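# Place blue foam block, or else yellow sponge, in door tote

## Task

Look for a blue foam block on any desk in the room. If one exists, move it into the tote near the door; if none exists, move the yellow sponge into that tote. The placed item must sit fully inside the tote with nothing overhanging the rim. Nothing new may end up on the floor, the cartons must remain standing upright on their desks, and the robot must not topple or finish leaning. The result only counts if it stays in place without the robot holding it.

## Robot and tools

Robot: a Hello Robot Stretch 3, a single-arm mobile manipulator. It has a two-wheel differential base (0.33 m long, 0.34 m wide), a lift carriage riding up a mast, and a telescoping arm that sticks out to the robot's RIGHT side. The gripper cannot reach forward by itself; to move it forward or back you drive the base. On-the-spot turns pivot around the point midway between the drive wheels, 0.05 m behind the front edge. Stowed (arm in, wrist folded) the turning footprint is a circle of radius 0.28 m; an unfolded level wrist reaches past it.

Frames: base frame has its origin on the floor between the drive wheels, x forward, y left, z up. hand_pose is reported in the base frame, located where the closed fingertips meet; with all wrist joints at zero its x axis points up, y points back along the arm toward the mast, z toward the rear. The odometry frame is the base frame as it was when the scene began.

execute_actions: argument "actions" is a list holding one action (or empty, which just returns state and images). An action may contain "base", "joints", or both, plus optional "contact_limits"; all parts start at once. "base" holds exactly one relative command: {"translate_m": d}, a straight drive of d metres from the current base position, forward positive, range -1 to 1; or {"rotate_rad": d}, a turn in place of d radians, counter-clockwise (left) positive, range -3.2 to 3.2. No sideways motion. "joints" is a single object of absolute targets keyed by joint name: lift_m 0 to 1.1 (arm height on the mast, metres); arm_m 0 to 0.52 (extension, metres); wrist_yaw_rad -1.345 to 4.42 (0 along the arm, positive toward the front, 3.0 folded over the base); wrist_pitch_rad -1.57 to 0.451 (0 level, negative tips fingers down); wrist_roll_rad -2.911 to 2.911 (0 fingers side by side, level); gripper_m -0.089 to 0.179 (bigger is wider; real fingertip gap is about 0.007 m less when nearly shut, 0.025 m less when fully open, zero below 0.007); head_pan_rad -3.953 to 1.73 (0 forward, positive left, -1.57 along the arm); head_tilt_rad -1.53 to 0.419 (negative down). Joints or base omitted may keep driving toward earlier targets. "contact_limits" accepts only arm_m: a motor_effort percentage (1 to 100) at which the arm halts with contact_stop; smaller is gentler, very small stops immediately; values over the maximum are clipped. "cameras" picks images: head_camera, nav_camera, wrist_camera or all; omitted/null means all, [] none. Unknown keys or out-of-range numbers make the whole call rejected. Each action runs at most 15 s. If a result reports a stop, later motion calls in the same reply are skipped.

wait: {"seconds": 0 to 10}; commands nothing and returns state and images.
zoom_image: {"camera", "region": [x0, y0, x1, y1]} in pixels of that camera's most recent full image, top-left origin, region no larger than 504 by 504.
finished_scene: {"scene": 1 to 2}; irreversible, ends the current scene and reports success. Only call it once the item rests in the tote unaided.

Result lines: joint_positions; base_status and joint_status (done, off_target = stopped short and may still push, contact_stop, time_out, torque_fault; after the last three the target is dropped); on_its_own covers uncommanded things, where "held at" is the held target, not the actual position. motor_effort is percent of max, positive toward higher values, bracket is the peak; readings are noisy and biased. Positive wheel effort pushes forward. lidar_m: 12 distances in metres, 30-degree sectors, 1st straight ahead then counter-clockwise (4th left, 7th behind, 10th right), plane 0.17 m high, range 0.15 to 12, "-" nothing; misses glass, thin legs, and parts hidden by the robot. wrist_depth_mm (45 to 1000) and head_depth_mm (280 to 4000, image sideways) are 7x7 grids of median depth. base_odometry is wheel-based; turned_by_wheels and turned_by_imu give turn since the last result; base_tilt in degrees (forward/right positive, a few degrees of bias).

Speed: the base is fast only when stowed (lift_m under 0.30, arm_m under 0.03, wrist_yaw_rad above 2.54); otherwise it crawls.

Gripping: close to a gripper_m value below the object's width; lower squeezes harder, but too hard triggers a stall guard that eases off. Release by opening at least 0.02 beyond the touching value. Readings do not prove a grasp; check with the cameras.

Safety: fold or unfold the wrist only with lift_m 0.32 to 0.95, wrist_pitch_rad -0.4 and roll near 0; once folded, lift may go down to 0.25. With yaw under -0.4 keep pitch at -0.5 or lower. Arm and lift stop and go slack on firm contact; a slack lift can sink under load or be pushed up by closing fingers on a surface. Base, wrist and head push without stopping; wrists overloaded for seconds cut out for 10 s. Pushing against something rigid with the gripper higher than about 0.45 m, repeated pushes, driving while holding something fixed, or snagging furniture (especially reversing) can tip the robot: back out in small steps, free the gripper, and lower lift_m to about 0.2 if still leaning. Avoid drops, slams and hard shoves; occasionally loose items get nudged by outside forces.

Each tool is called by a JSON object that holds its "api" and its "payload", one argument or row to a line.

## Session

I'll start by looking at the current state and camera images.

{"api": "execute_actions", "payload": {
  "actions": []
}}

Scene clock: 0.00 s.
base_odometry: x=+0.000 y=+0.000 heading=+0.000 (m, m, rad; odometry frame)
turned_by_wheels: +0.000 (rad since the last result)
turned_by_imu: +0.000 (rad since the last result)
base_tilt: forward=-1.3 right=-1.4 (deg)
lidar_m: 1.48 1.98 1.70 1.57 2.18 1.89 1.60 1.90 2.32 2.25 2.61 1.68
head_depth_mm: 1843 1838 1833 1863 1189 1850 1835 / 1845 1843 1850 1852 1191 1850 1832 / 1848 1857 1853 1844 1184 1177 1847 / 1860 1840 1849 1851 1185 1179 1847 / 1845 1847 1844 1849 1183 1185 1833 / 1861 1843 1845 1852 1849 1190 1841 / 1861 1840 1841 1836 1850 1312 1824
base_status: not commanded
joint_positions: lift_m=+0.342 arm_m=-0.002 wrist_yaw_rad=+3.127 wrist_pitch_rad=-0.335 wrist_roll_rad=-0.012 gripper_m=+0.037 head_pan_rad=-0.017 head_tilt_rad=-0.011
joint_status: not commanded
motor_effort: left_wheel=+0 right_wheel=-1 lift_m=+39 arm_m=-1 wrist_yaw_rad=+0 wrist_pitch_rad=+7 wrist_roll_rad=+0 gripper_m=+0 head_pan_rad=+0 head_tilt_rad=+1 (%)
hand_pose: x=-0.0177 y=+0.0908 z=+0.3735 quat_wxyz=(+0.123, +0.694, +0.114, +0.701) (m; base frame)
wrist_depth_mm: - - - - - - - / - - - - - - - / 942 - - - - - - / 739 794 - 930 - - - / 607 635 - 717 781 869 896 / 527 550 568 578 646 670 720 / 466 - - 522 530 569 601
pictures: head_camera (sideways: a quarter turn clockwise sets it upright), nav_camera (sideways: a quarter turn counterclockwise sets it upright), wrist_camera
Images, in order (width x height): head_camera 896x504, nav_camera 672x504, wrist_camera 644x364.

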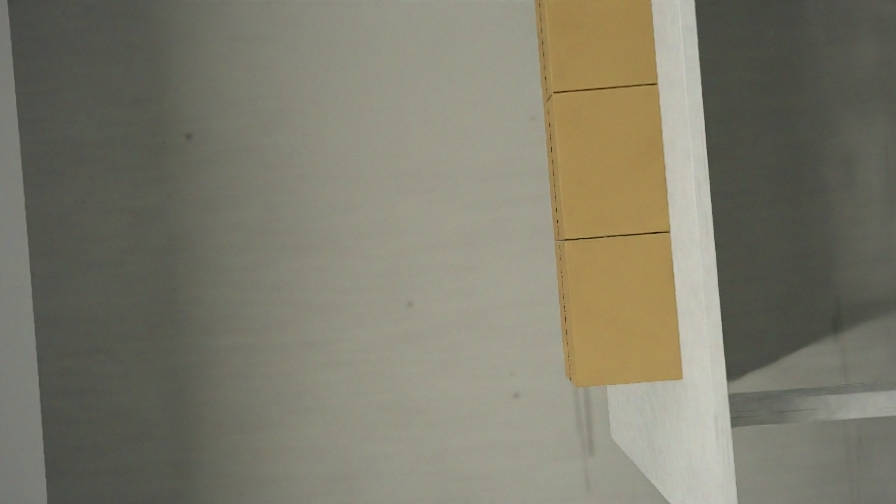

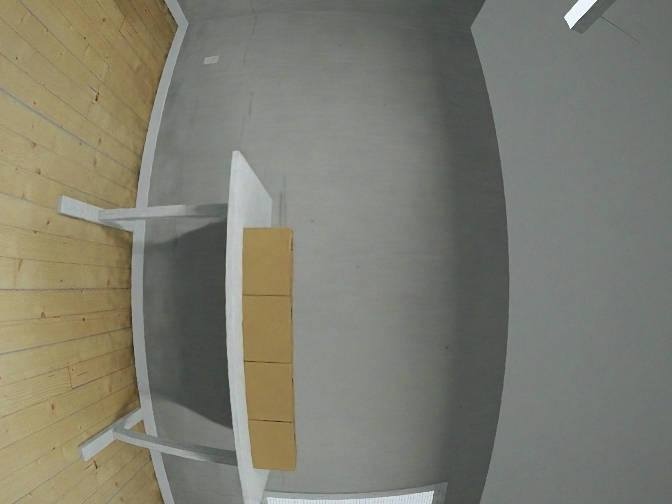

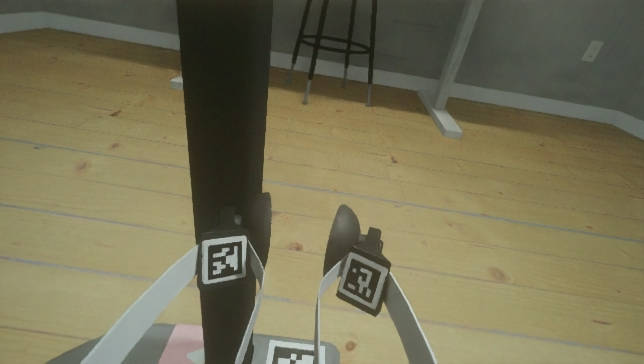

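{"api": "execute_actions", "payload": {
  "actions": [
    {"joints": {"head_pan_rad": 1.5, "head_tilt_rad": -0.3}}
  ],
  "cameras": ["head_camera", "nav_camera"]
}}

{"api": "execute_actions", "payload": {
  "actions": [
    {"joints": {"head_pan_rad": -1.5, "head_tilt_rad": -0.3}}
  ],
  "cameras": ["head_camera", "nav_camera"]
}}

{"api": "execute_actions", "payload": {
  "actions": [
    {"joints": {"head_pan_rad": -3.1, "head_tilt_rad": -0.3}}
  ],
  "cameras": ["head_camera", "nav_camera"]
}}

Scene clock: 5.17 s.
base_odometry: x=+0.000 y=+0.000 heading=+0.000 (m, m, rad; odometry frame)
turned_by_wheels: +0.000 (rad since the last result)
turned_by_imu: +0.000 (rad since the last result)
base_tilt: forward=-1.4 right=-1.4 (deg)
lidar_m: 1.48 1.98 1.70 1.57 2.19 1.89 1.60 1.89 2.32 2.25 2.61 1.68
head_depth_mm: 1895 1978 2081 1704 2280 1950 1593 / 1885 1976 2049 1672 2280 1967 1599 / 1871 1948 2004 1434 2264 2036 1611 / 1855 1917 1970 1432 2164 2012 1631 / 1830 1898 1984 1424 1846 2010 1642 / 1810 1883 1982 1412 2182 2140 1655 / 1806 1875 1949 1406 2175 2148 1678
base_status: not commanded
joint_positions: lift_m=+0.342 arm_m=-0.002 wrist_yaw_rad=+3.127 wrist_pitch_rad=-0.335 wrist_roll_rad=-0.012 gripper_m=+0.037 head_pan_rad=+1.493 head_tilt_rad=-0.296
joint_status: all done
motor_effort: left_wheel=+0(0) right_wheel=-1(0) lift_m=+40(39) arm_m=+0(1) wrist_yaw_rad=+0(0) wrist_pitch_rad=+8(7) wrist_roll_rad=+0(0) gripper_m=+0(0) head_pan_rad=+3(42) head_tilt_rad=-1(22) (%)
hand_pose: x=-0.0177 y=+0.0908 z=+0.3735 quat_wxyz=(+0.123, +0.694, +0.114, +0.701) (m; base frame)
wrist_depth_mm: - - - - - - - / - - - - - - - / 925 - - - - - - / 733 775 - 927 - - - / 609 631 - 701 806 834 871 / 512 531 563 588 656 677 715 / 462 - - 531 539 572 600
pictures: head_camera (sideways: a quarter turn clockwise sets it upright), nav_camera (sideways: a quarter turn counterclockwise sets it upright)
Images, in order (width x height): head_camera 896x504, nav_camera 672x504.

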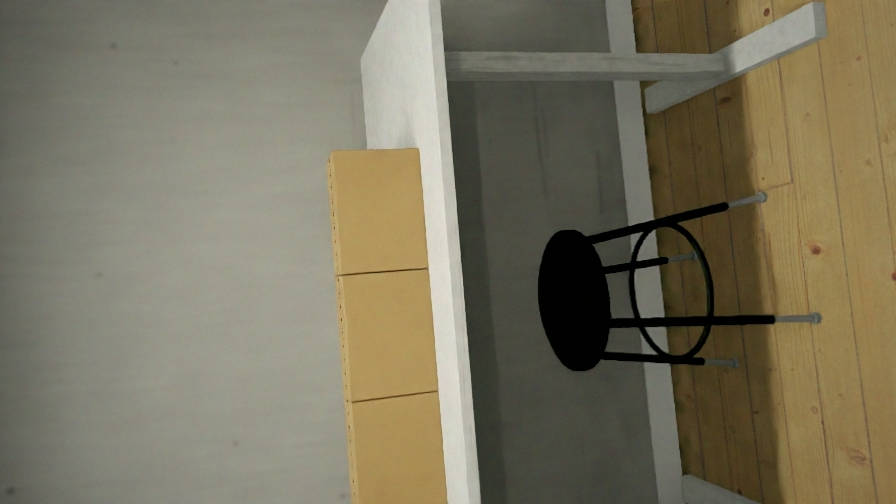

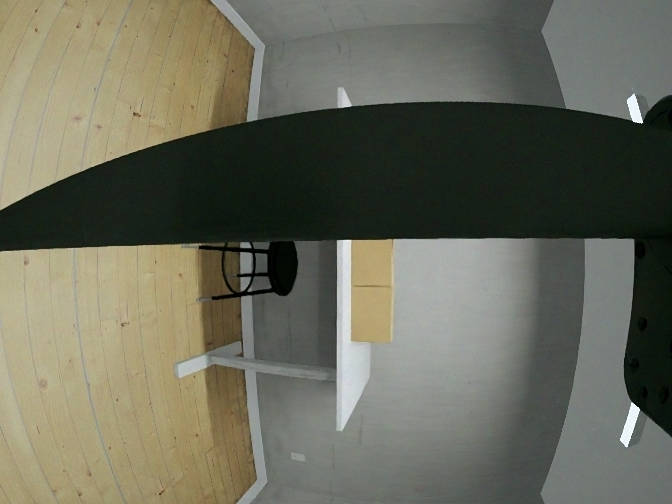

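Scene clock: 7.20 s.
base_odometry: x=+0.000 y=+0.000 heading=+0.000 (m, m, rad; odometry frame)
turned_by_wheels: +0.000 (rad since the last result)
turned_by_imu: +0.000 (rad since the last result)
base_tilt: forward=-1.4 right=-1.4 (deg)
lidar_m: 1.48 1.98 1.71 1.57 2.19 1.89 1.60 1.90 2.31 2.25 2.60 1.68
head_depth_mm: 2306 2425 2508 2046 2731 1995 1595 / 2322 2408 2545 2031 2769 2040 1600 / 2311 2451 2589 2035 2768 2070 1609 / 2358 2501 2570 2058 2844 2095 1637 / 2381 2486 2612 2655 2630 2113 1649 / 2390 2506 2650 2731 2836 2114 1653 / 2412 2502 2613 2784 2875 2159 1681
base_status: not commanded
joint_positions: lift_m=+0.342 arm_m=-0.002 wrist_yaw_rad=+3.127 wrist_pitch_rad=-0.335 wrist_roll_rad=-0.012 gripper_m=+0.037 head_pan_rad=-1.493 head_tilt_rad=-0.296
joint_status: all done
motor_effort: left_wheel=+0(0) right_wheel=+0(0) lift_m=+40(39) arm_m=-1(1) wrist_yaw_rad=+0(0) wrist_pitch_rad=+8(7) wrist_roll_rad=+0(0) gripper_m=+1(1) head_pan_rad=-4(42) head_tilt_rad=-2(2) (%)
hand_pose: x=-0.0177 y=+0.0908 z=+0.3735 quat_wxyz=(+0.123, +0.694, +0.114, +0.701) (m; base frame)
wrist_depth_mm: - - - - - - - / - - - - - - - / 917 - - - - - - / 721 782 - 902 - - - / 605 644 - 734 791 843 926 / 516 538 564 581 641 673 722 / 463 - - 530 528 552 603
pictures: head_camera (sideways: a quarter turn clockwise sets it upright), nav_camera (sideways: a quarter turn counterclockwise sets it upright)
Images, in order (width x height): head_camera 896x504, nav_camera 672x504.

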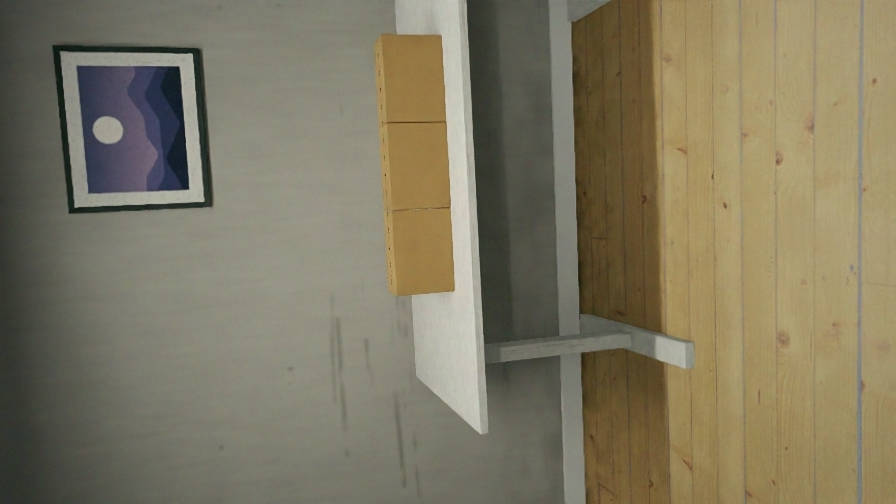

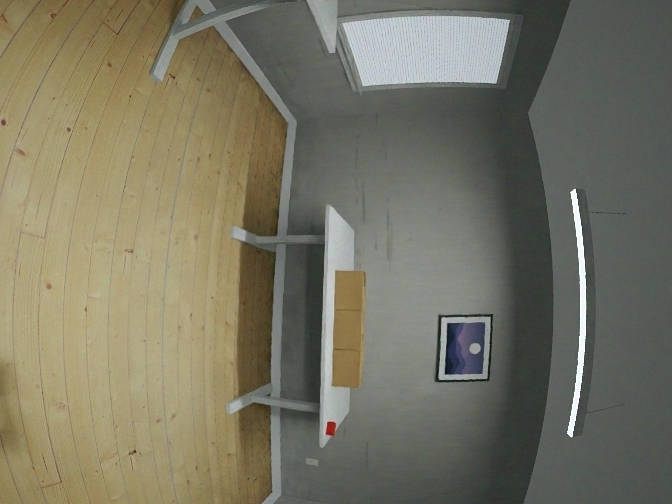

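Scene clock: 8.57 s.
base_odometry: x=+0.000 y=+0.000 heading=+0.000 (m, m, rad; odometry frame)
turned_by_wheels: +0.000 (rad since the last result)
turned_by_imu: +0.000 (rad since the last result)
base_tilt: forward=-1.4 right=-1.4 (deg)
lidar_m: 1.48 1.98 1.70 1.57 2.18 1.89 1.59 1.89 2.32 2.25 2.60 1.68
head_depth_mm: 1600 1680 1762 1847 1970 2014 1581 / 1613 1686 1759 1873 1985 2032 1612 / 1632 1708 1801 1890 1984 2071 1543 / 1630 1711 1801 1892 2003 2097 1555 / 1647 1737 1825 1899 1980 1943 1650 / 1625 1691 1736 1829 1917 1956 1655 / 1613 1670 1757 1861 1938 1992 1671
base_status: not commanded
joint_positions: lift_m=+0.342 arm_m=-0.002 wrist_yaw_rad=+3.127 wrist_pitch_rad=-0.335 wrist_roll_rad=-0.012 gripper_m=+0.037 head_pan_rad=-3.093 head_tilt_rad=-0.296
joint_status: all done
motor_effort: left_wheel=+0(0) right_wheel=-1(1) lift_m=+39(39) arm_m=-1(1) wrist_yaw_rad=+0(0) wrist_pitch_rad=+8(8) wrist_roll_rad=+0(0) gripper_m=+0(1) head_pan_rad=-4(43) head_tilt_rad=-1(0) (%)
hand_pose: x=-0.0177 y=+0.0908 z=+0.3735 quat_wxyz=(+0.123, +0.694, +0.114, +0.701) (m; base frame)
wrist_depth_mm: - - - - - - - / - - - - - - - / 931 - - - - - - / 737 796 - 917 - - - / 603 637 - 707 761 820 927 / 516 546 560 586 632 680 711 / 461 - - 526 541 565 598
pictures: head_camera (sideways: a quarter turn clockwise sets it upright), nav_camera (sideways: a quarter turn counterclockwise sets it upright)
Images, in order (width x height): head_camera 896x504, nav_camera 672x504.

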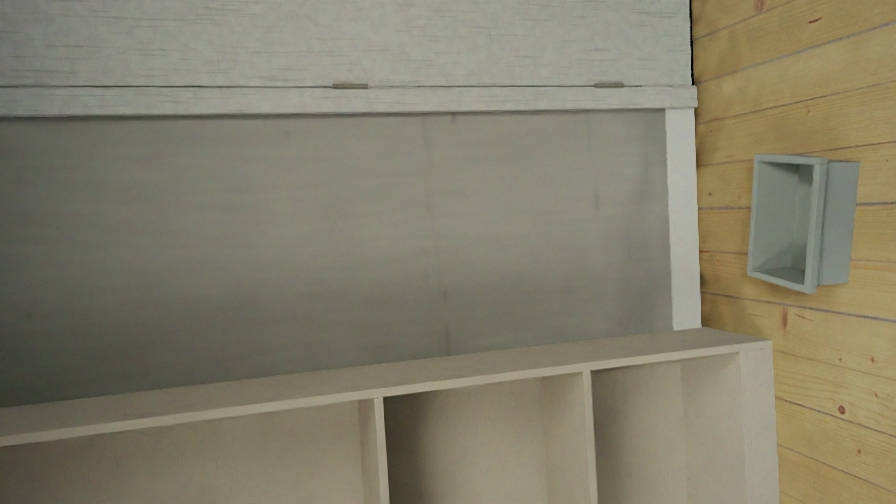

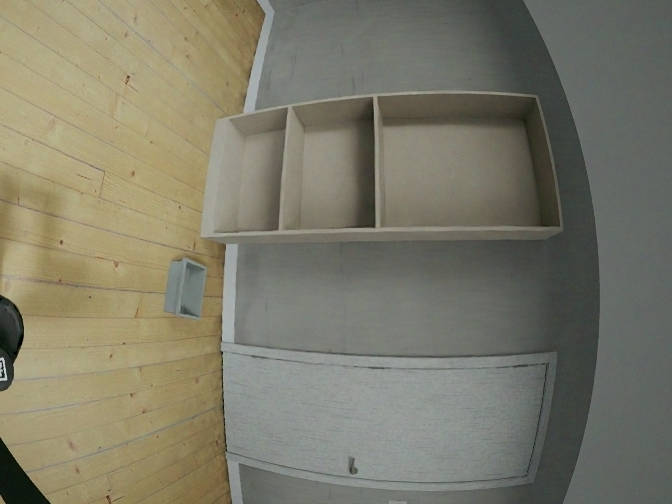

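{"api": "execute_actions", "payload": {
  "actions": [
    {"joints": {"head_pan_rad": -3.93, "head_tilt_rad": -0.3, "lift_m": 0.26}}
  ],
  "cameras": ["head_camera", "nav_camera"]
}}

Scene clock: 21.10 s.
base_odometry: x=+0.000 y=+0.000 heading=+0.000 (m, m, rad; odometry frame)
turned_by_wheels: +0.000 (rad since the last result)
turned_by_imu: +0.000 (rad since the last result)
base_tilt: forward=-1.4 right=-1.3 (deg)
lidar_m: 1.48 1.97 1.70 1.57 2.18 1.89 1.60 1.89 2.32 2.25 2.61 1.68
head_depth_mm: - - - - - - - / - - - - - - - / 2356 2470 2605 2782 2783 2043 1612 / 2361 2488 2527 2654 2687 2061 1635 / 2177 2237 2323 2410 2520 2109 1635 / 1989 2077 2132 2177 2221 2114 1649 / 1847 1884 1941 2003 2051 2046 1681
base_status: not commanded
joint_positions: lift_m=+0.261 arm_m=-0.002 wrist_yaw_rad=+3.127 wrist_pitch_rad=-0.336 wrist_roll_rad=-0.012 gripper_m=+0.037 head_pan_rad=-3.923 head_tilt_rad=-0.296
joint_status: all done
motor_effort: left_wheel=+0(0) right_wheel=+0(0) lift_m=+22(36) arm_m=-1(1) wrist_yaw_rad=+0(0) wrist_pitch_rad=+8(8) wrist_roll_rad=+0(0) gripper_m=+0(0) head_pan_rad=-4(40) head_tilt_rad=-1(2) (%)
hand_pose: x=-0.0177 y=+0.0907 z=+0.2921 quat_wxyz=(+0.123, +0.694, +0.114, +0.701) (m; base frame)
wrist_depth_mm: - - - - - - - / - - - - - - - / 786 850 - - - - - / 623 650 - 759 854 915 - / 507 531 - 616 667 701 739 / 444 - - 510 542 551 580 / - - - - 453 467 499
pictures: head_camera (sideways: a quarter turn clockwise sets it upright), nav_camera (sideways: a quarter turn counterclockwise sets it upright)
Images, in order (width x height): head_camera 896x504, nav_camera 672x504.

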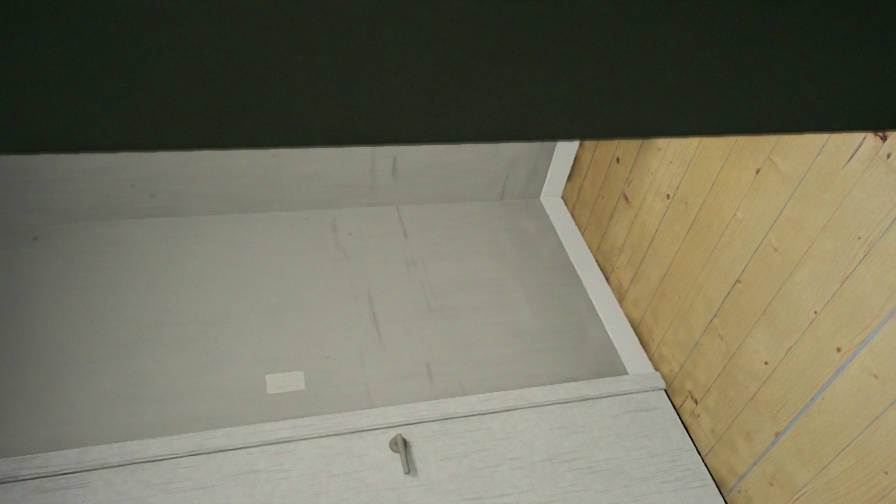

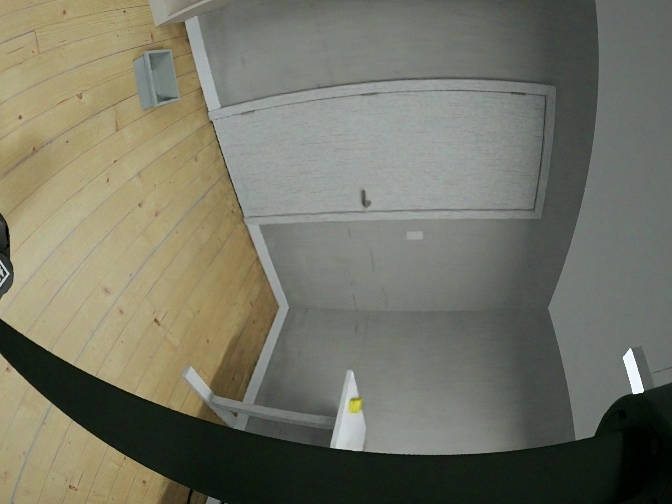

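{"api": "execute_actions", "payload": {
  "actions": [
    {"base": {"rotate_rad": -2.306}, "joints": {"head_pan_rad": -3.14, "head_tilt_rad": -0.5}}
  ],
  "cameras": ["nav_camera"]
}}

Scene clock: 49.80 s.
base_odometry: x=+0.000 y=+0.000 heading=-2.306 (m, m, rad; odometry frame)
turned_by_wheels: -2.306 (rad since the last result)
turned_by_imu: -2.276 (rad since the last result)
base_tilt: forward=-1.5 right=-1.6 (deg)
lidar_m: 1.93 2.32 2.25 1.69 1.89 1.48 2.31 1.57 1.77 2.03 1.85 1.60
head_depth_mm: 1841 1977 2111 2279 2011 1610 1350 / 1996 2128 2315 2485 2056 1626 1352 / 2177 2330 2574 2628 2037 1642 1367 / 2357 2550 2787 2762 2073 1644 1374 / 2302 2455 2599 2667 2118 1653 1378 / 2133 2285 2409 2519 2096 1681 1386 / 1984 2082 2208 2343 1977 1691 1401
base_status: done
joint_positions: lift_m=+0.261 arm_m=-0.002 wrist_yaw_rad=+3.127 wrist_pitch_rad=-0.336 wrist_roll_rad=-0.012 gripper_m=+0.037 head_pan_rad=-3.147 head_tilt_rad=-0.494
joint_status: all done
motor_effort: left_wheel=+2(15) right_wheel=-3(10) lift_m=+23(22) arm_m=-1(1) wrist_yaw_rad=+0(0) wrist_pitch_rad=+8(8) wrist_roll_rad=+0(0) gripper_m=+1(0) head_pan_rad=+3(41) head_tilt_rad=-2(17) (%)
hand_pose: x=-0.0177 y=+0.0907 z=+0.2921 quat_wxyz=(+0.123, +0.694, +0.114, +0.701) (m; base frame)
wrist_depth_mm: - - - - - - - / - - - - - - - / 796 861 - - - - - / 634 676 - 745 817 895 - / 500 533 - 618 652 699 759 / 445 - - 515 545 579 597 / - - - - 454 473 505
pictures: nav_camera (sideways: a quarter turn counterclockwise sets it upright)
Images, in order (width x height): nav_camera 672x504.

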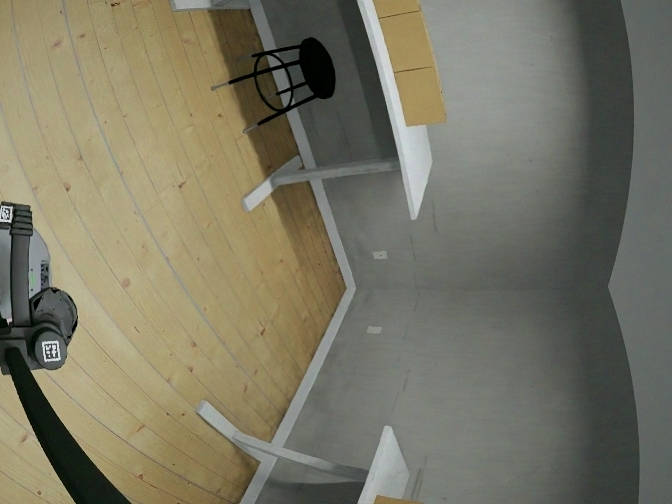

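{"api": "execute_actions", "payload": {
  "actions": [
    {"base": {"translate_m": -1.0}}
  ],
  "cameras": ["nav_camera"]
}}

Scene clock: 59.97 s.
base_odometry: x=+0.671 y=+0.742 heading=-2.306 (m, m, rad; odometry frame)
turned_by_wheels: +0.000 (rad since the last result)
turned_by_imu: -0.009 (rad since the last result)
base_tilt: forward=-1.3 right=-1.5 (deg)
lidar_m: 2.91 2.95 1.80 0.88 0.88 1.25 1.48 0.85 0.85 1.02 2.48 2.48
head_depth_mm: 1205 1289 1382 1490 1621 1611 1343 / 1300 1392 1511 1647 1776 1637 1354 / 1410 1528 1661 1805 1939 1621 1357 / 1523 1657 1790 1964 2019 1651 1376 / 1457 1556 1660 1783 1898 1658 1384 / 1361 1444 1511 1636 1749 1683 1388 / 1261 1334 1403 1505 1598 1626 1397
base_status: done
joint_positions: lift_m=+0.261 arm_m=-0.002 wrist_yaw_rad=+3.127 wrist_pitch_rad=-0.336 wrist_roll_rad=-0.012 gripper_m=+0.037 head_pan_rad=-3.147 head_tilt_rad=-0.495
joint_status: not commanded
motor_effort: left_wheel=+3(9) right_wheel=-3(11) lift_m=+22(22) arm_m=-2(1) wrist_yaw_rad=+0(0) wrist_pitch_rad=+7(8) wrist_roll_rad=+0(0) gripper_m=+0(0) head_pan_rad=+3(2) head_tilt_rad=-2(1) (%)
hand_pose: x=-0.0177 y=+0.0907 z=+0.2921 quat_wxyz=(+0.123, +0.694, +0.114, +0.701) (m; base frame)
wrist_depth_mm: 889 - - - - - - / 915 - - - - - - / 780 858 - - - - - / 617 658 - 760 815 941 - / 512 531 - 616 649 701 749 / 445 - - 515 547 565 599 / - - - - 453 475 501
pictures: nav_camera (sideways: a quarter turn counterclockwise sets it upright)
Images, in order (width x height): nav_camera 672x504.

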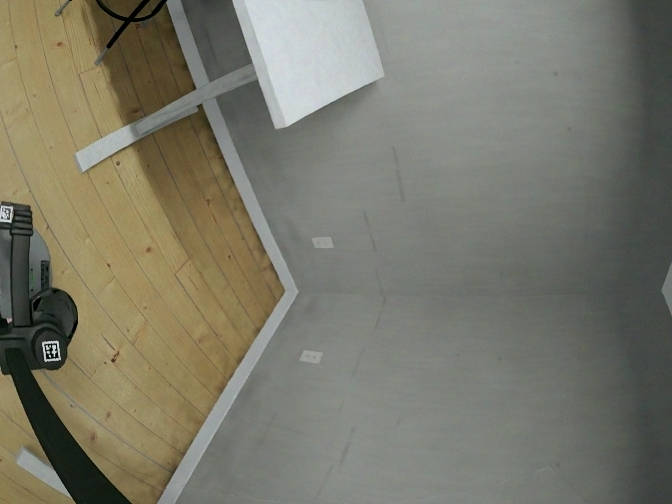

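{"api": "execute_actions", "payload": {
  "actions": [
    {"base": {"translate_m": -1.0}, "joints": {"head_pan_rad": -0.85, "head_tilt_rad": -0.25}}
  ],
  "cameras": ["head_camera", "nav_camera"]
}}

{"api": "execute_actions", "payload": {
  "actions": [
    {"joints": {"head_pan_rad": 0.8, "head_tilt_rad": -0.25}}
  ],
  "cameras": ["head_camera", "nav_camera"]
}}

Scene clock: 70.57 s.
base_odometry: x=+1.341 y=+1.484 heading=-2.306 (m, m, rad; odometry frame)
turned_by_wheels: +0.000 (rad since the last result)
turned_by_imu: -0.009 (rad since the last result)
base_tilt: forward=-1.3 right=-1.4 (deg)
lidar_m: 3.73 2.37 1.08 0.67 0.59 0.60 0.64 0.58 0.58 0.70 0.71 3.13
head_depth_mm: 1556 1613 1682 1376 819 665 1654 / 2156 2261 2372 1407 833 675 787 / 2820 2926 3064 1445 844 683 1578 / 2808 2925 3069 974 860 664 1636 / 2792 2894 3052 1121 876 671 1704 / 2771 2914 3016 3112 893 680 1729 / 2762 2884 2988 3139 3231 684 1748
base_status: done
joint_positions: lift_m=+0.261 arm_m=-0.002 wrist_yaw_rad=+3.127 wrist_pitch_rad=-0.336 wrist_roll_rad=-0.012 gripper_m=+0.037 head_pan_rad=-0.857 head_tilt_rad=-0.260
joint_status: all done
motor_effort: left_wheel=+3(8) right_wheel=-3(10) lift_m=+22(23) arm_m=-1(1) wrist_yaw_rad=+0(0) wrist_pitch_rad=+7(8) wrist_roll_rad=+0(0) gripper_m=+1(1) head_pan_rad=+4(39) head_tilt_rad=+3(21) (%)
hand_pose: x=-0.0177 y=+0.0907 z=+0.2921 quat_wxyz=(+0.123, +0.694, +0.114, +0.701) (m; base frame)
wrist_depth_mm: 437 497 - 719 925 - - / 467 531 - 811 - - - / 504 583 - 864 - - - / 521 604 - 759 818 890 984 / 511 532 - 611 657 701 745 / 450 - - 517 536 563 600 / - - - - 453 477 496
pictures: head_camera (sideways: a quarter turn clockwise sets it upright), nav_camera (sideways: a quarter turn counterclockwise sets it upright)
Images, in order (width x height): head_camera 896x504, nav_camera 672x504.

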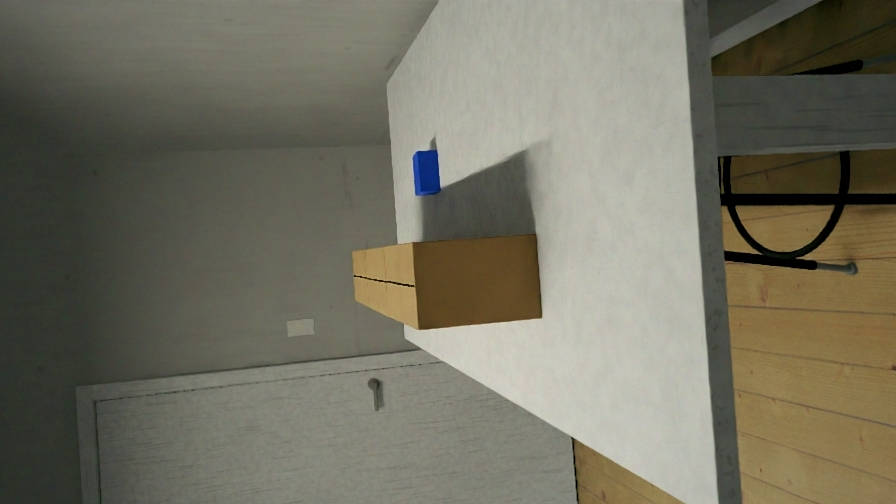

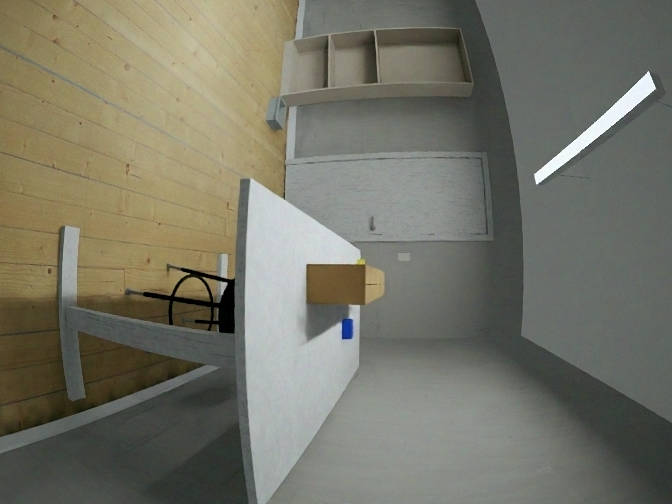

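Scene clock: 71.97 s.
base_odometry: x=+1.341 y=+1.484 heading=-2.306 (m, m, rad; odometry frame)
turned_by_wheels: +0.000 (rad since the last result)
turned_by_imu: +0.000 (rad since the last result)
base_tilt: forward=-1.5 right=-1.4 (deg)
lidar_m: 3.73 2.37 1.08 0.67 0.60 0.60 0.64 0.58 0.58 0.70 0.71 3.13
head_depth_mm: 3690 3813 - - 2938 2135 1651 / 3695 3836 - 3779 2827 2146 1662 / 3665 3856 - 1259 2849 2157 1670 / 3776 3945 - 1249 2568 2167 1633 / 3624 3892 - 1526 1175 1243 1603 / 2609 2549 2429 1579 2073 2050 1717 / 1825 1771 1720 1504 1519 1573 1529
base_status: not commanded
joint_positions: lift_m=+0.261 arm_m=-0.002 wrist_yaw_rad=+3.127 wrist_pitch_rad=-0.336 wrist_roll_rad=-0.012 gripper_m=+0.037 head_pan_rad=+0.793 head_tilt_rad=-0.260
joint_status: all done
motor_effort: left_wheel=+3(3) right_wheel=-3(3) lift_m=+23(22) arm_m=-1(1) wrist_yaw_rad=+0(0) wrist_pitch_rad=+8(8) wrist_roll_rad=+0(0) gripper_m=+0(1) head_pan_rad=+3(43) head_tilt_rad=+4(4) (%)
hand_pose: x=-0.0177 y=+0.0907 z=+0.2921 quat_wxyz=(+0.123, +0.694, +0.114, +0.701) (m; base frame)
wrist_depth_mm: 435 501 - 717 904 - - / 475 538 - 801 - - - / 495 580 - 873 - - - / 518 608 - 754 846 903 964 / 506 523 - 602 647 689 762 / 447 - - 510 544 563 590 / - - - - 453 472 504
pictures: head_camera (sideways: a quarter turn clockwise sets it upright), nav_camera (sideways: a quarter turn counterclockwise sets it upright)
Images, in order (width x height): head_camera 896x504, nav_camera 672x504.

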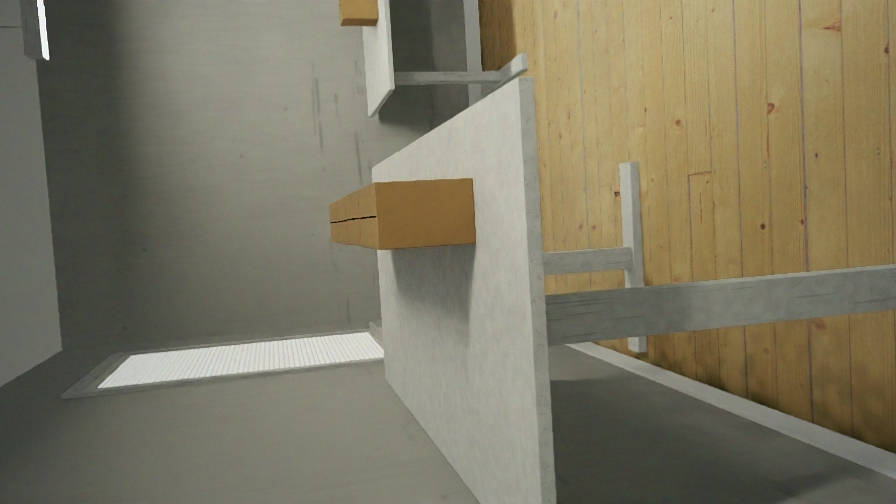

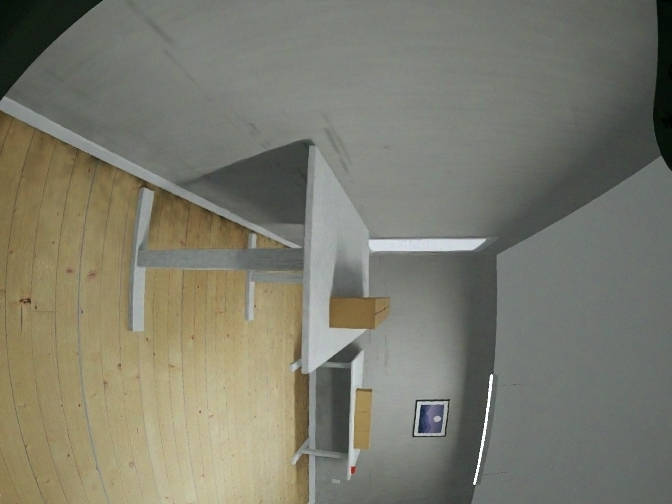

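{"api": "execute_actions", "payload": {
  "actions": [
    {"base": {"translate_m": 0.69}, "joints": {"head_pan_rad": -0.85, "head_tilt_rad": -0.7, "lift_m": 0.29, "wrist_pitch_rad": -0.4}}
  ],
  "cameras": ["head_camera", "nav_camera"]
}}

Scene clock: 130.57 s.
base_odometry: x=+0.878 y=+0.972 heading=-2.306 (m, m, rad; odometry frame)
turned_by_wheels: +0.000 (rad since the last result)
turned_by_imu: +0.006 (rad since the last result)
base_tilt: forward=-1.5 right=-1.4 (deg)
lidar_m: 3.19 3.54 1.86 0.85 1.05 1.05 1.22 1.09 0.67 0.88 1.06 2.70
head_depth_mm: 2306 1019 2590 1891 1634 1391 1208 / 2338 2651 2617 2021 1656 1402 1215 / 2383 2633 2655 2044 1651 1400 1215 / 2359 2580 2659 2070 1670 1427 1220 / 2327 2609 2729 2094 1684 1419 1225 / 2319 2587 2716 2083 1688 1431 1234 / 2316 2592 2754 2095 1706 1437 1238
base_status: done
joint_positions: lift_m=+0.289 arm_m=-0.002 wrist_yaw_rad=+3.127 wrist_pitch_rad=-0.414 wrist_roll_rad=-0.012 gripper_m=+0.037 head_pan_rad=-0.843 head_tilt_rad=-0.692
joint_status: all done
motor_effort: left_wheel=+2(14) right_wheel=-2(7) lift_m=+53(57) arm_m=-1(1) wrist_yaw_rad=+0(0) wrist_pitch_rad=+7(10) wrist_roll_rad=+0(0) gripper_m=+0(0) head_pan_rad=-4(43) head_tilt_rad=-3(25) (%)
hand_pose: x=-0.0179 y=+0.0816 z=+0.3029 quat_wxyz=(+0.150, +0.689, +0.141, +0.695) (m; base frame)
wrist_depth_mm: 768 896 - - - - - / 811 906 - - - - - / 729 767 814 921 - - - / 588 622 667 727 764 819 927 / 499 521 - 579 626 674 703 / 451 - - - 530 552 579 / - - - - 447 473 493
pictures: head_camera (sideways: a quarter turn clockwise sets it upright), nav_camera (sideways: a quarter turn counterclockwise sets it upright)
Images, in order (width x height): head_camera 896x504, nav_camera 672x504.

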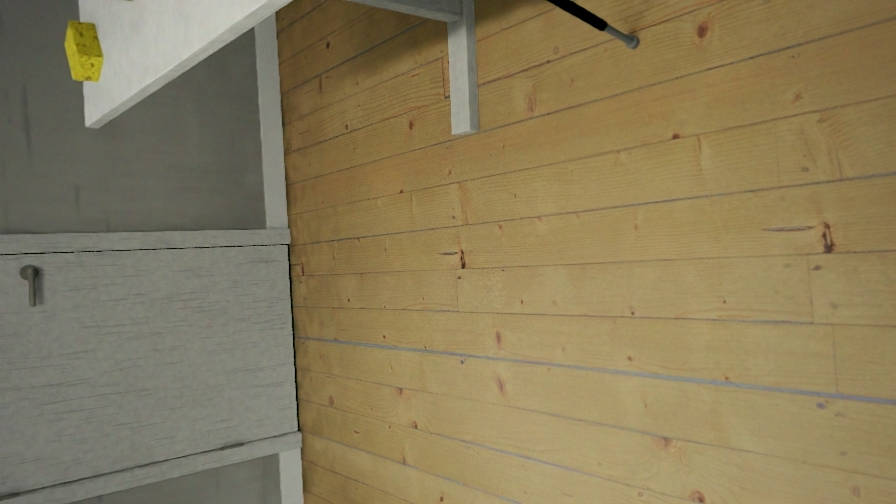

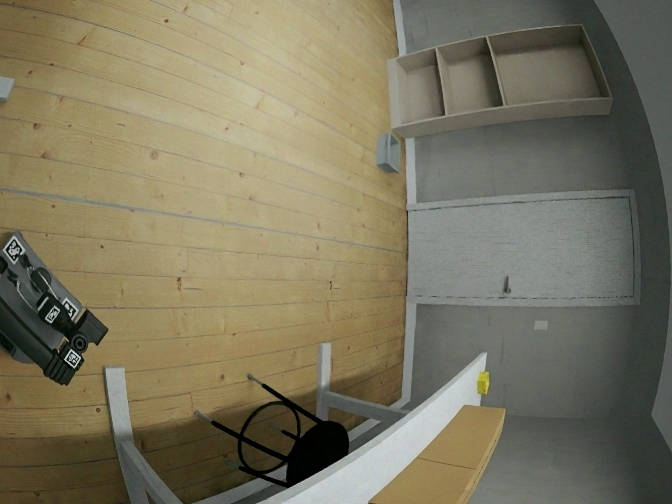

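{"api": "execute_actions", "payload": {
  "actions": [
    {"base": {"rotate_rad": -0.852}, "joints": {"head_pan_rad": 0.0, "head_tilt_rad": -0.7, "wrist_yaw_rad": 2.62}}
  ],
  "cameras": ["head_camera", "nav_camera"]
}}

Scene clock: 141.07 s.
base_odometry: x=+0.878 y=+0.972 heading=+3.126 (m, m, rad; odometry frame)
turned_by_wheels: -0.852 (rad since the last result)
turned_by_imu: -0.841 (rad since the last result)
base_tilt: forward=-1.5 right=-1.4 (deg)
lidar_m: 2.68 2.77 3.54 3.15 0.85 0.87 1.04 1.09 1.14 1.10 0.67 0.88
head_depth_mm: 2295 1013 2489 1889 1616 1396 1211 / 2314 2663 2611 2025 1659 1407 1207 / 2394 2653 2647 2050 1677 1405 1219 / 2361 2584 2644 2048 1676 1416 1222 / 2322 2595 2683 2062 1697 1426 1236 / 2328 2587 2714 2098 1685 1427 1231 / 2325 2578 2719 2101 1699 1430 1235
base_status: done
joint_positions: lift_m=+0.289 arm_m=-0.002 wrist_yaw_rad=+2.621 wrist_pitch_rad=-0.414 wrist_roll_rad=-0.012 gripper_m=+0.037 head_pan_rad=-0.007 head_tilt_rad=-0.692
joint_status: all done
motor_effort: left_wheel=+2(13) right_wheel=-3(10) lift_m=+53(54) arm_m=-1(1) wrist_yaw_rad=-1(3) wrist_pitch_rad=+7(7) wrist_roll_rad=+0(0) gripper_m=+0(1) head_pan_rad=+4(42) head_tilt_rad=-3(4) (%)
hand_pose: x=+0.0905 y=+0.0518 z=+0.3029 quat_wxyz=(+0.319, +0.702, -0.035, +0.636) (m; base frame)
wrist_depth_mm: - - - - - - - / 932 - - - - - - / 728 785 815 901 - - - / 597 645 674 725 770 832 916 / 515 512 - 589 628 673 705 / 451 465 459 489 528 541 584 / - - 421 425 450 473 485
pictures: head_camera (sideways: a quarter turn clockwise sets it upright), nav_camera (sideways: a quarter turn counterclockwise sets it upright)
Images, in order (width x height): head_camera 896x504, nav_camera 672x504.

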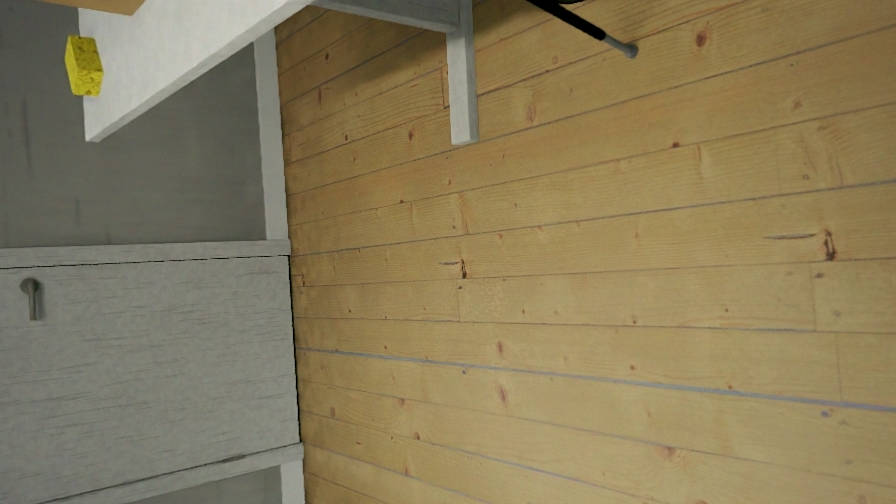

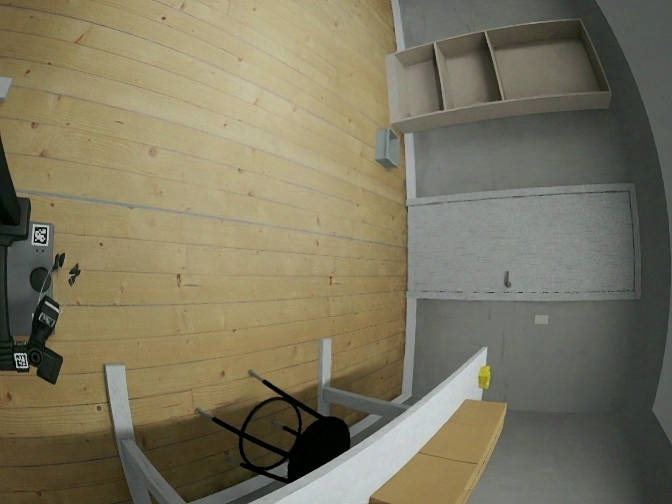

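{"api": "execute_actions", "payload": {
  "actions": [
    {"base": {"translate_m": 0.55}, "joints": {"head_pan_rad": -1.57, "head_tilt_rad": -0.85}}
  ],
  "cameras": ["head_camera", "nav_camera"]
}}

Scene clock: 163.40 s.
base_odometry: x=+0.329 y=+0.980 heading=+3.126 (m, m, rad; odometry frame)
turned_by_wheels: +0.000 (rad since the last result)
turned_by_imu: +0.004 (rad since the last result)
base_tilt: forward=-1.4 right=-1.4 (deg)
lidar_m: 2.12 2.23 2.82 3.17 2.23 1.29 1.59 1.54 0.67 0.59 0.61 1.15
head_depth_mm: 896 675 540 449 1429 1298 1138 / 902 679 542 451 1232 1263 1137 / 910 683 545 453 1427 1302 1163 / 445 432 502 454 1434 1308 1162 / 426 423 492 455 1418 1284 1159 / 429 421 491 457 996 1290 1163 / 432 421 489 458 866 1286 1166
base_status: done
joint_positions: lift_m=+0.289 arm_m=-0.002 wrist_yaw_rad=+2.621 wrist_pitch_rad=-0.415 wrist_roll_rad=-0.012 gripper_m=+0.037 head_pan_rad=-1.563 head_tilt_rad=-0.840
joint_status: all done
motor_effort: left_wheel=+2(14) right_wheel=-2(7) lift_m=+54(54) arm_m=-1(1) wrist_yaw_rad=-1(2) wrist_pitch_rad=+7(7) wrist_roll_rad=+0(0) gripper_m=+0(1) head_pan_rad=-3(42) head_tilt_rad=-5(16) (%)
hand_pose: x=+0.0905 y=+0.0516 z=+0.3027 quat_wxyz=(+0.319, +0.702, -0.035, +0.635) (m; base frame)
wrist_depth_mm: - - - - - - - / 926 - - - - - - / 727 761 847 928 - - - / 588 614 683 705 785 826 898 / 517 524 - 596 622 660 706 / 454 461 465 478 527 555 576 / - - 418 434 452 470 489
pictures: head_camera (sideways: a quarter turn clockwise sets it upright), nav_camera (sideways: a quarter turn counterclockwise sets it upright)
Images, in order (width x height): head_camera 896x504, nav_camera 672x504.

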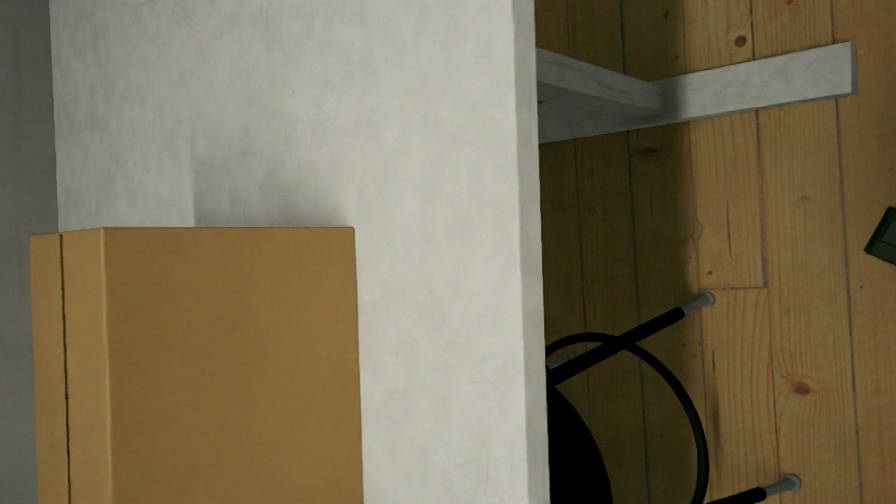

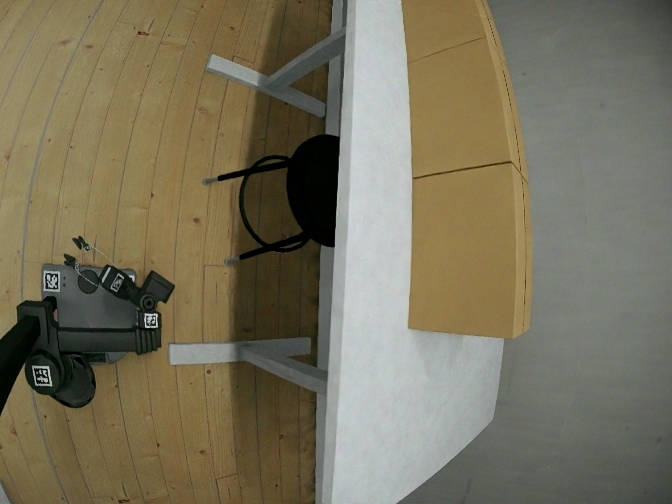

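{"api": "zoom_image", "payload": {
  "camera": "head_camera",
  "region": [300, 0, 600, 504]
}}

{"api": "zoom_image", "payload": {
  "camera": "head_camera",
  "region": [0, 150, 400, 504]
}}

Region (300, 0, 600, 504) of head_camera's 896x504 image, scaled by 1.000; it fills the left 300 columns of this view, and the rest is white.

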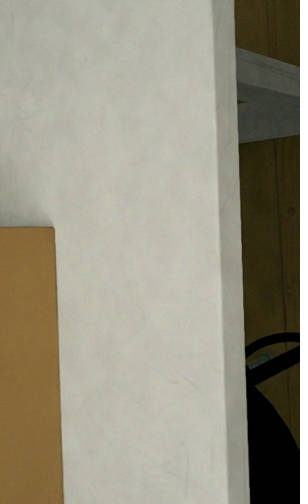

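Region (0, 150, 400, 504) of head_camera's 896x504 image, scaled by 1.260, with more detail than that image has; it fills the top 446 rows of this view, and the rest is white.

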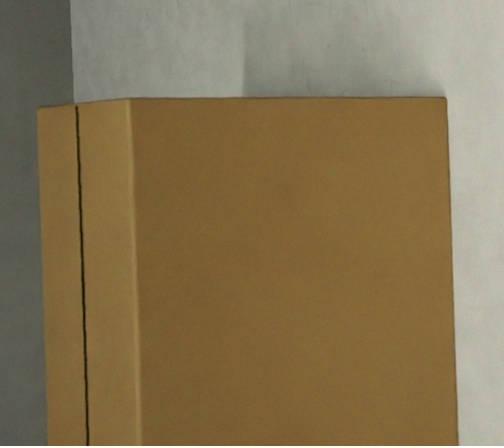

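{"api": "execute_actions", "payload": {
  "actions": [
    {"base": {"translate_m": 0.585}, "joints": {"lift_m": 1.1, "wrist_yaw_rad": 1.57, "arm_m": 0.04, "wrist_pitch_rad": 0.0, "head_tilt_rad": -0.6}}
  ]
}}

Scene clock: 226.57 s.
base_odometry: x=-0.256 y=+0.990 heading=+3.126 (m, m, rad; odometry frame)
turned_by_wheels: +0.000 (rad since the last result)
turned_by_imu: +0.004 (rad since the last result)
base_tilt: forward=-1.3 right=-1.4 (deg)
lidar_m: 1.55 1.62 1.86 3.21 2.51 1.82 2.17 1.04 0.50 0.75 0.76 1.60
head_depth_mm: - - - 520 476 801 1257 / - - - - 479 823 1238 / - - - - 481 1117 1245 / 946 1021 - - 485 1393 1279 / 938 1015 459 - 473 1402 1282 / 940 1013 468 - - 1411 1282 / 935 1007 - - - 997 1191
base_status: done
joint_positions: lift_m=+1.097 arm_m=+0.040 wrist_yaw_rad=+1.572 wrist_pitch_rad=-0.022 wrist_roll_rad=-0.012 gripper_m=+0.037 head_pan_rad=-1.563 head_tilt_rad=-0.606
joint_status: all done
joint sent to its limit — the command would take lift_m past its upper limit, so that joint was sent only as far as its limit.
motor_effort: left_wheel=+1(12) right_wheel=-2(6) lift_m=+54(56) arm_m=+3(2) wrist_yaw_rad=-1(5) wrist_pitch_rad=+10(10) wrist_roll_rad=+0(0) gripper_m=+0(1) head_pan_rad=-3(4) head_tilt_rad=+3(18) (%)
hand_pose: x=+0.2343 y=-0.1844 z=+1.2058 quat_wxyz=(+0.509, +0.503, -0.491, +0.498) (m; base frame)
wrist_depth_mm: - - - - - - - / - - - - - - - / - - - - - - - / - - - - - - - / - - - - - - - / - - - - - - 973 / - - - - 498 - 937
pictures: head_camera (sideways: a quarter turn clockwise sets it upright), nav_camera (sideways: a quarter turn counterclockwise sets it upright), wrist_camera
Images, in order (width x height): head_camera 896x504, nav_camera 672x504, wrist_camera 644x364.

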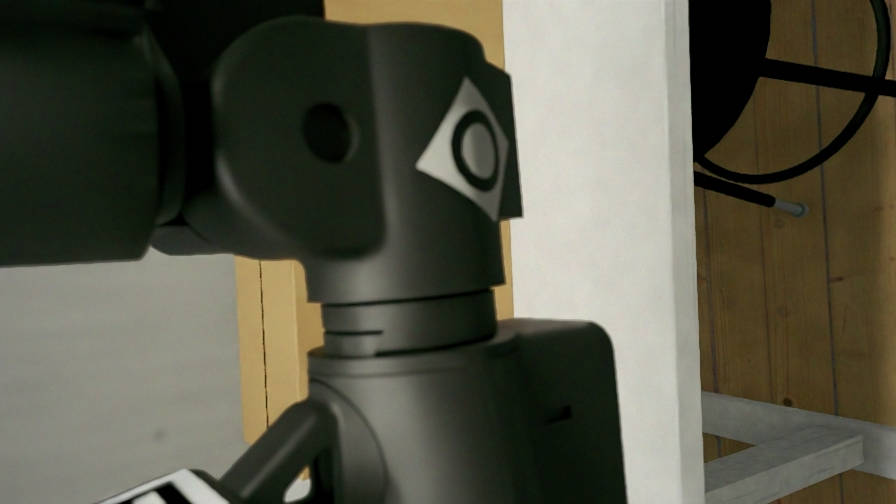

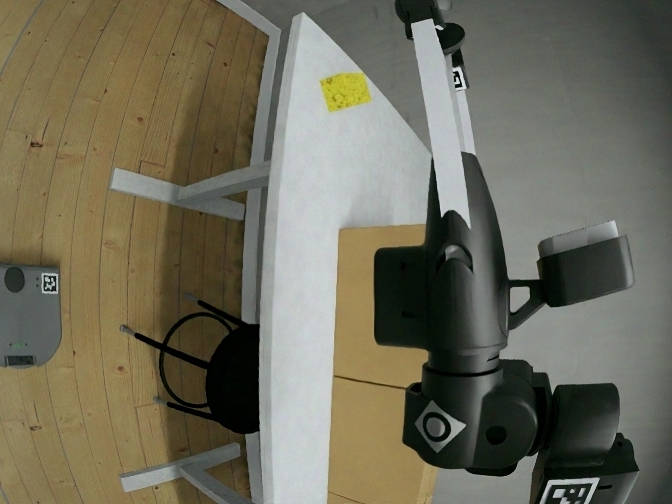

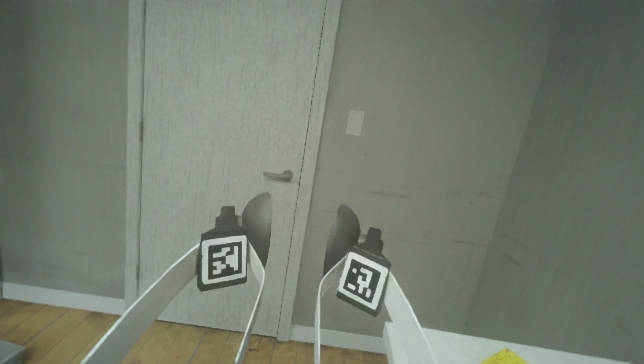

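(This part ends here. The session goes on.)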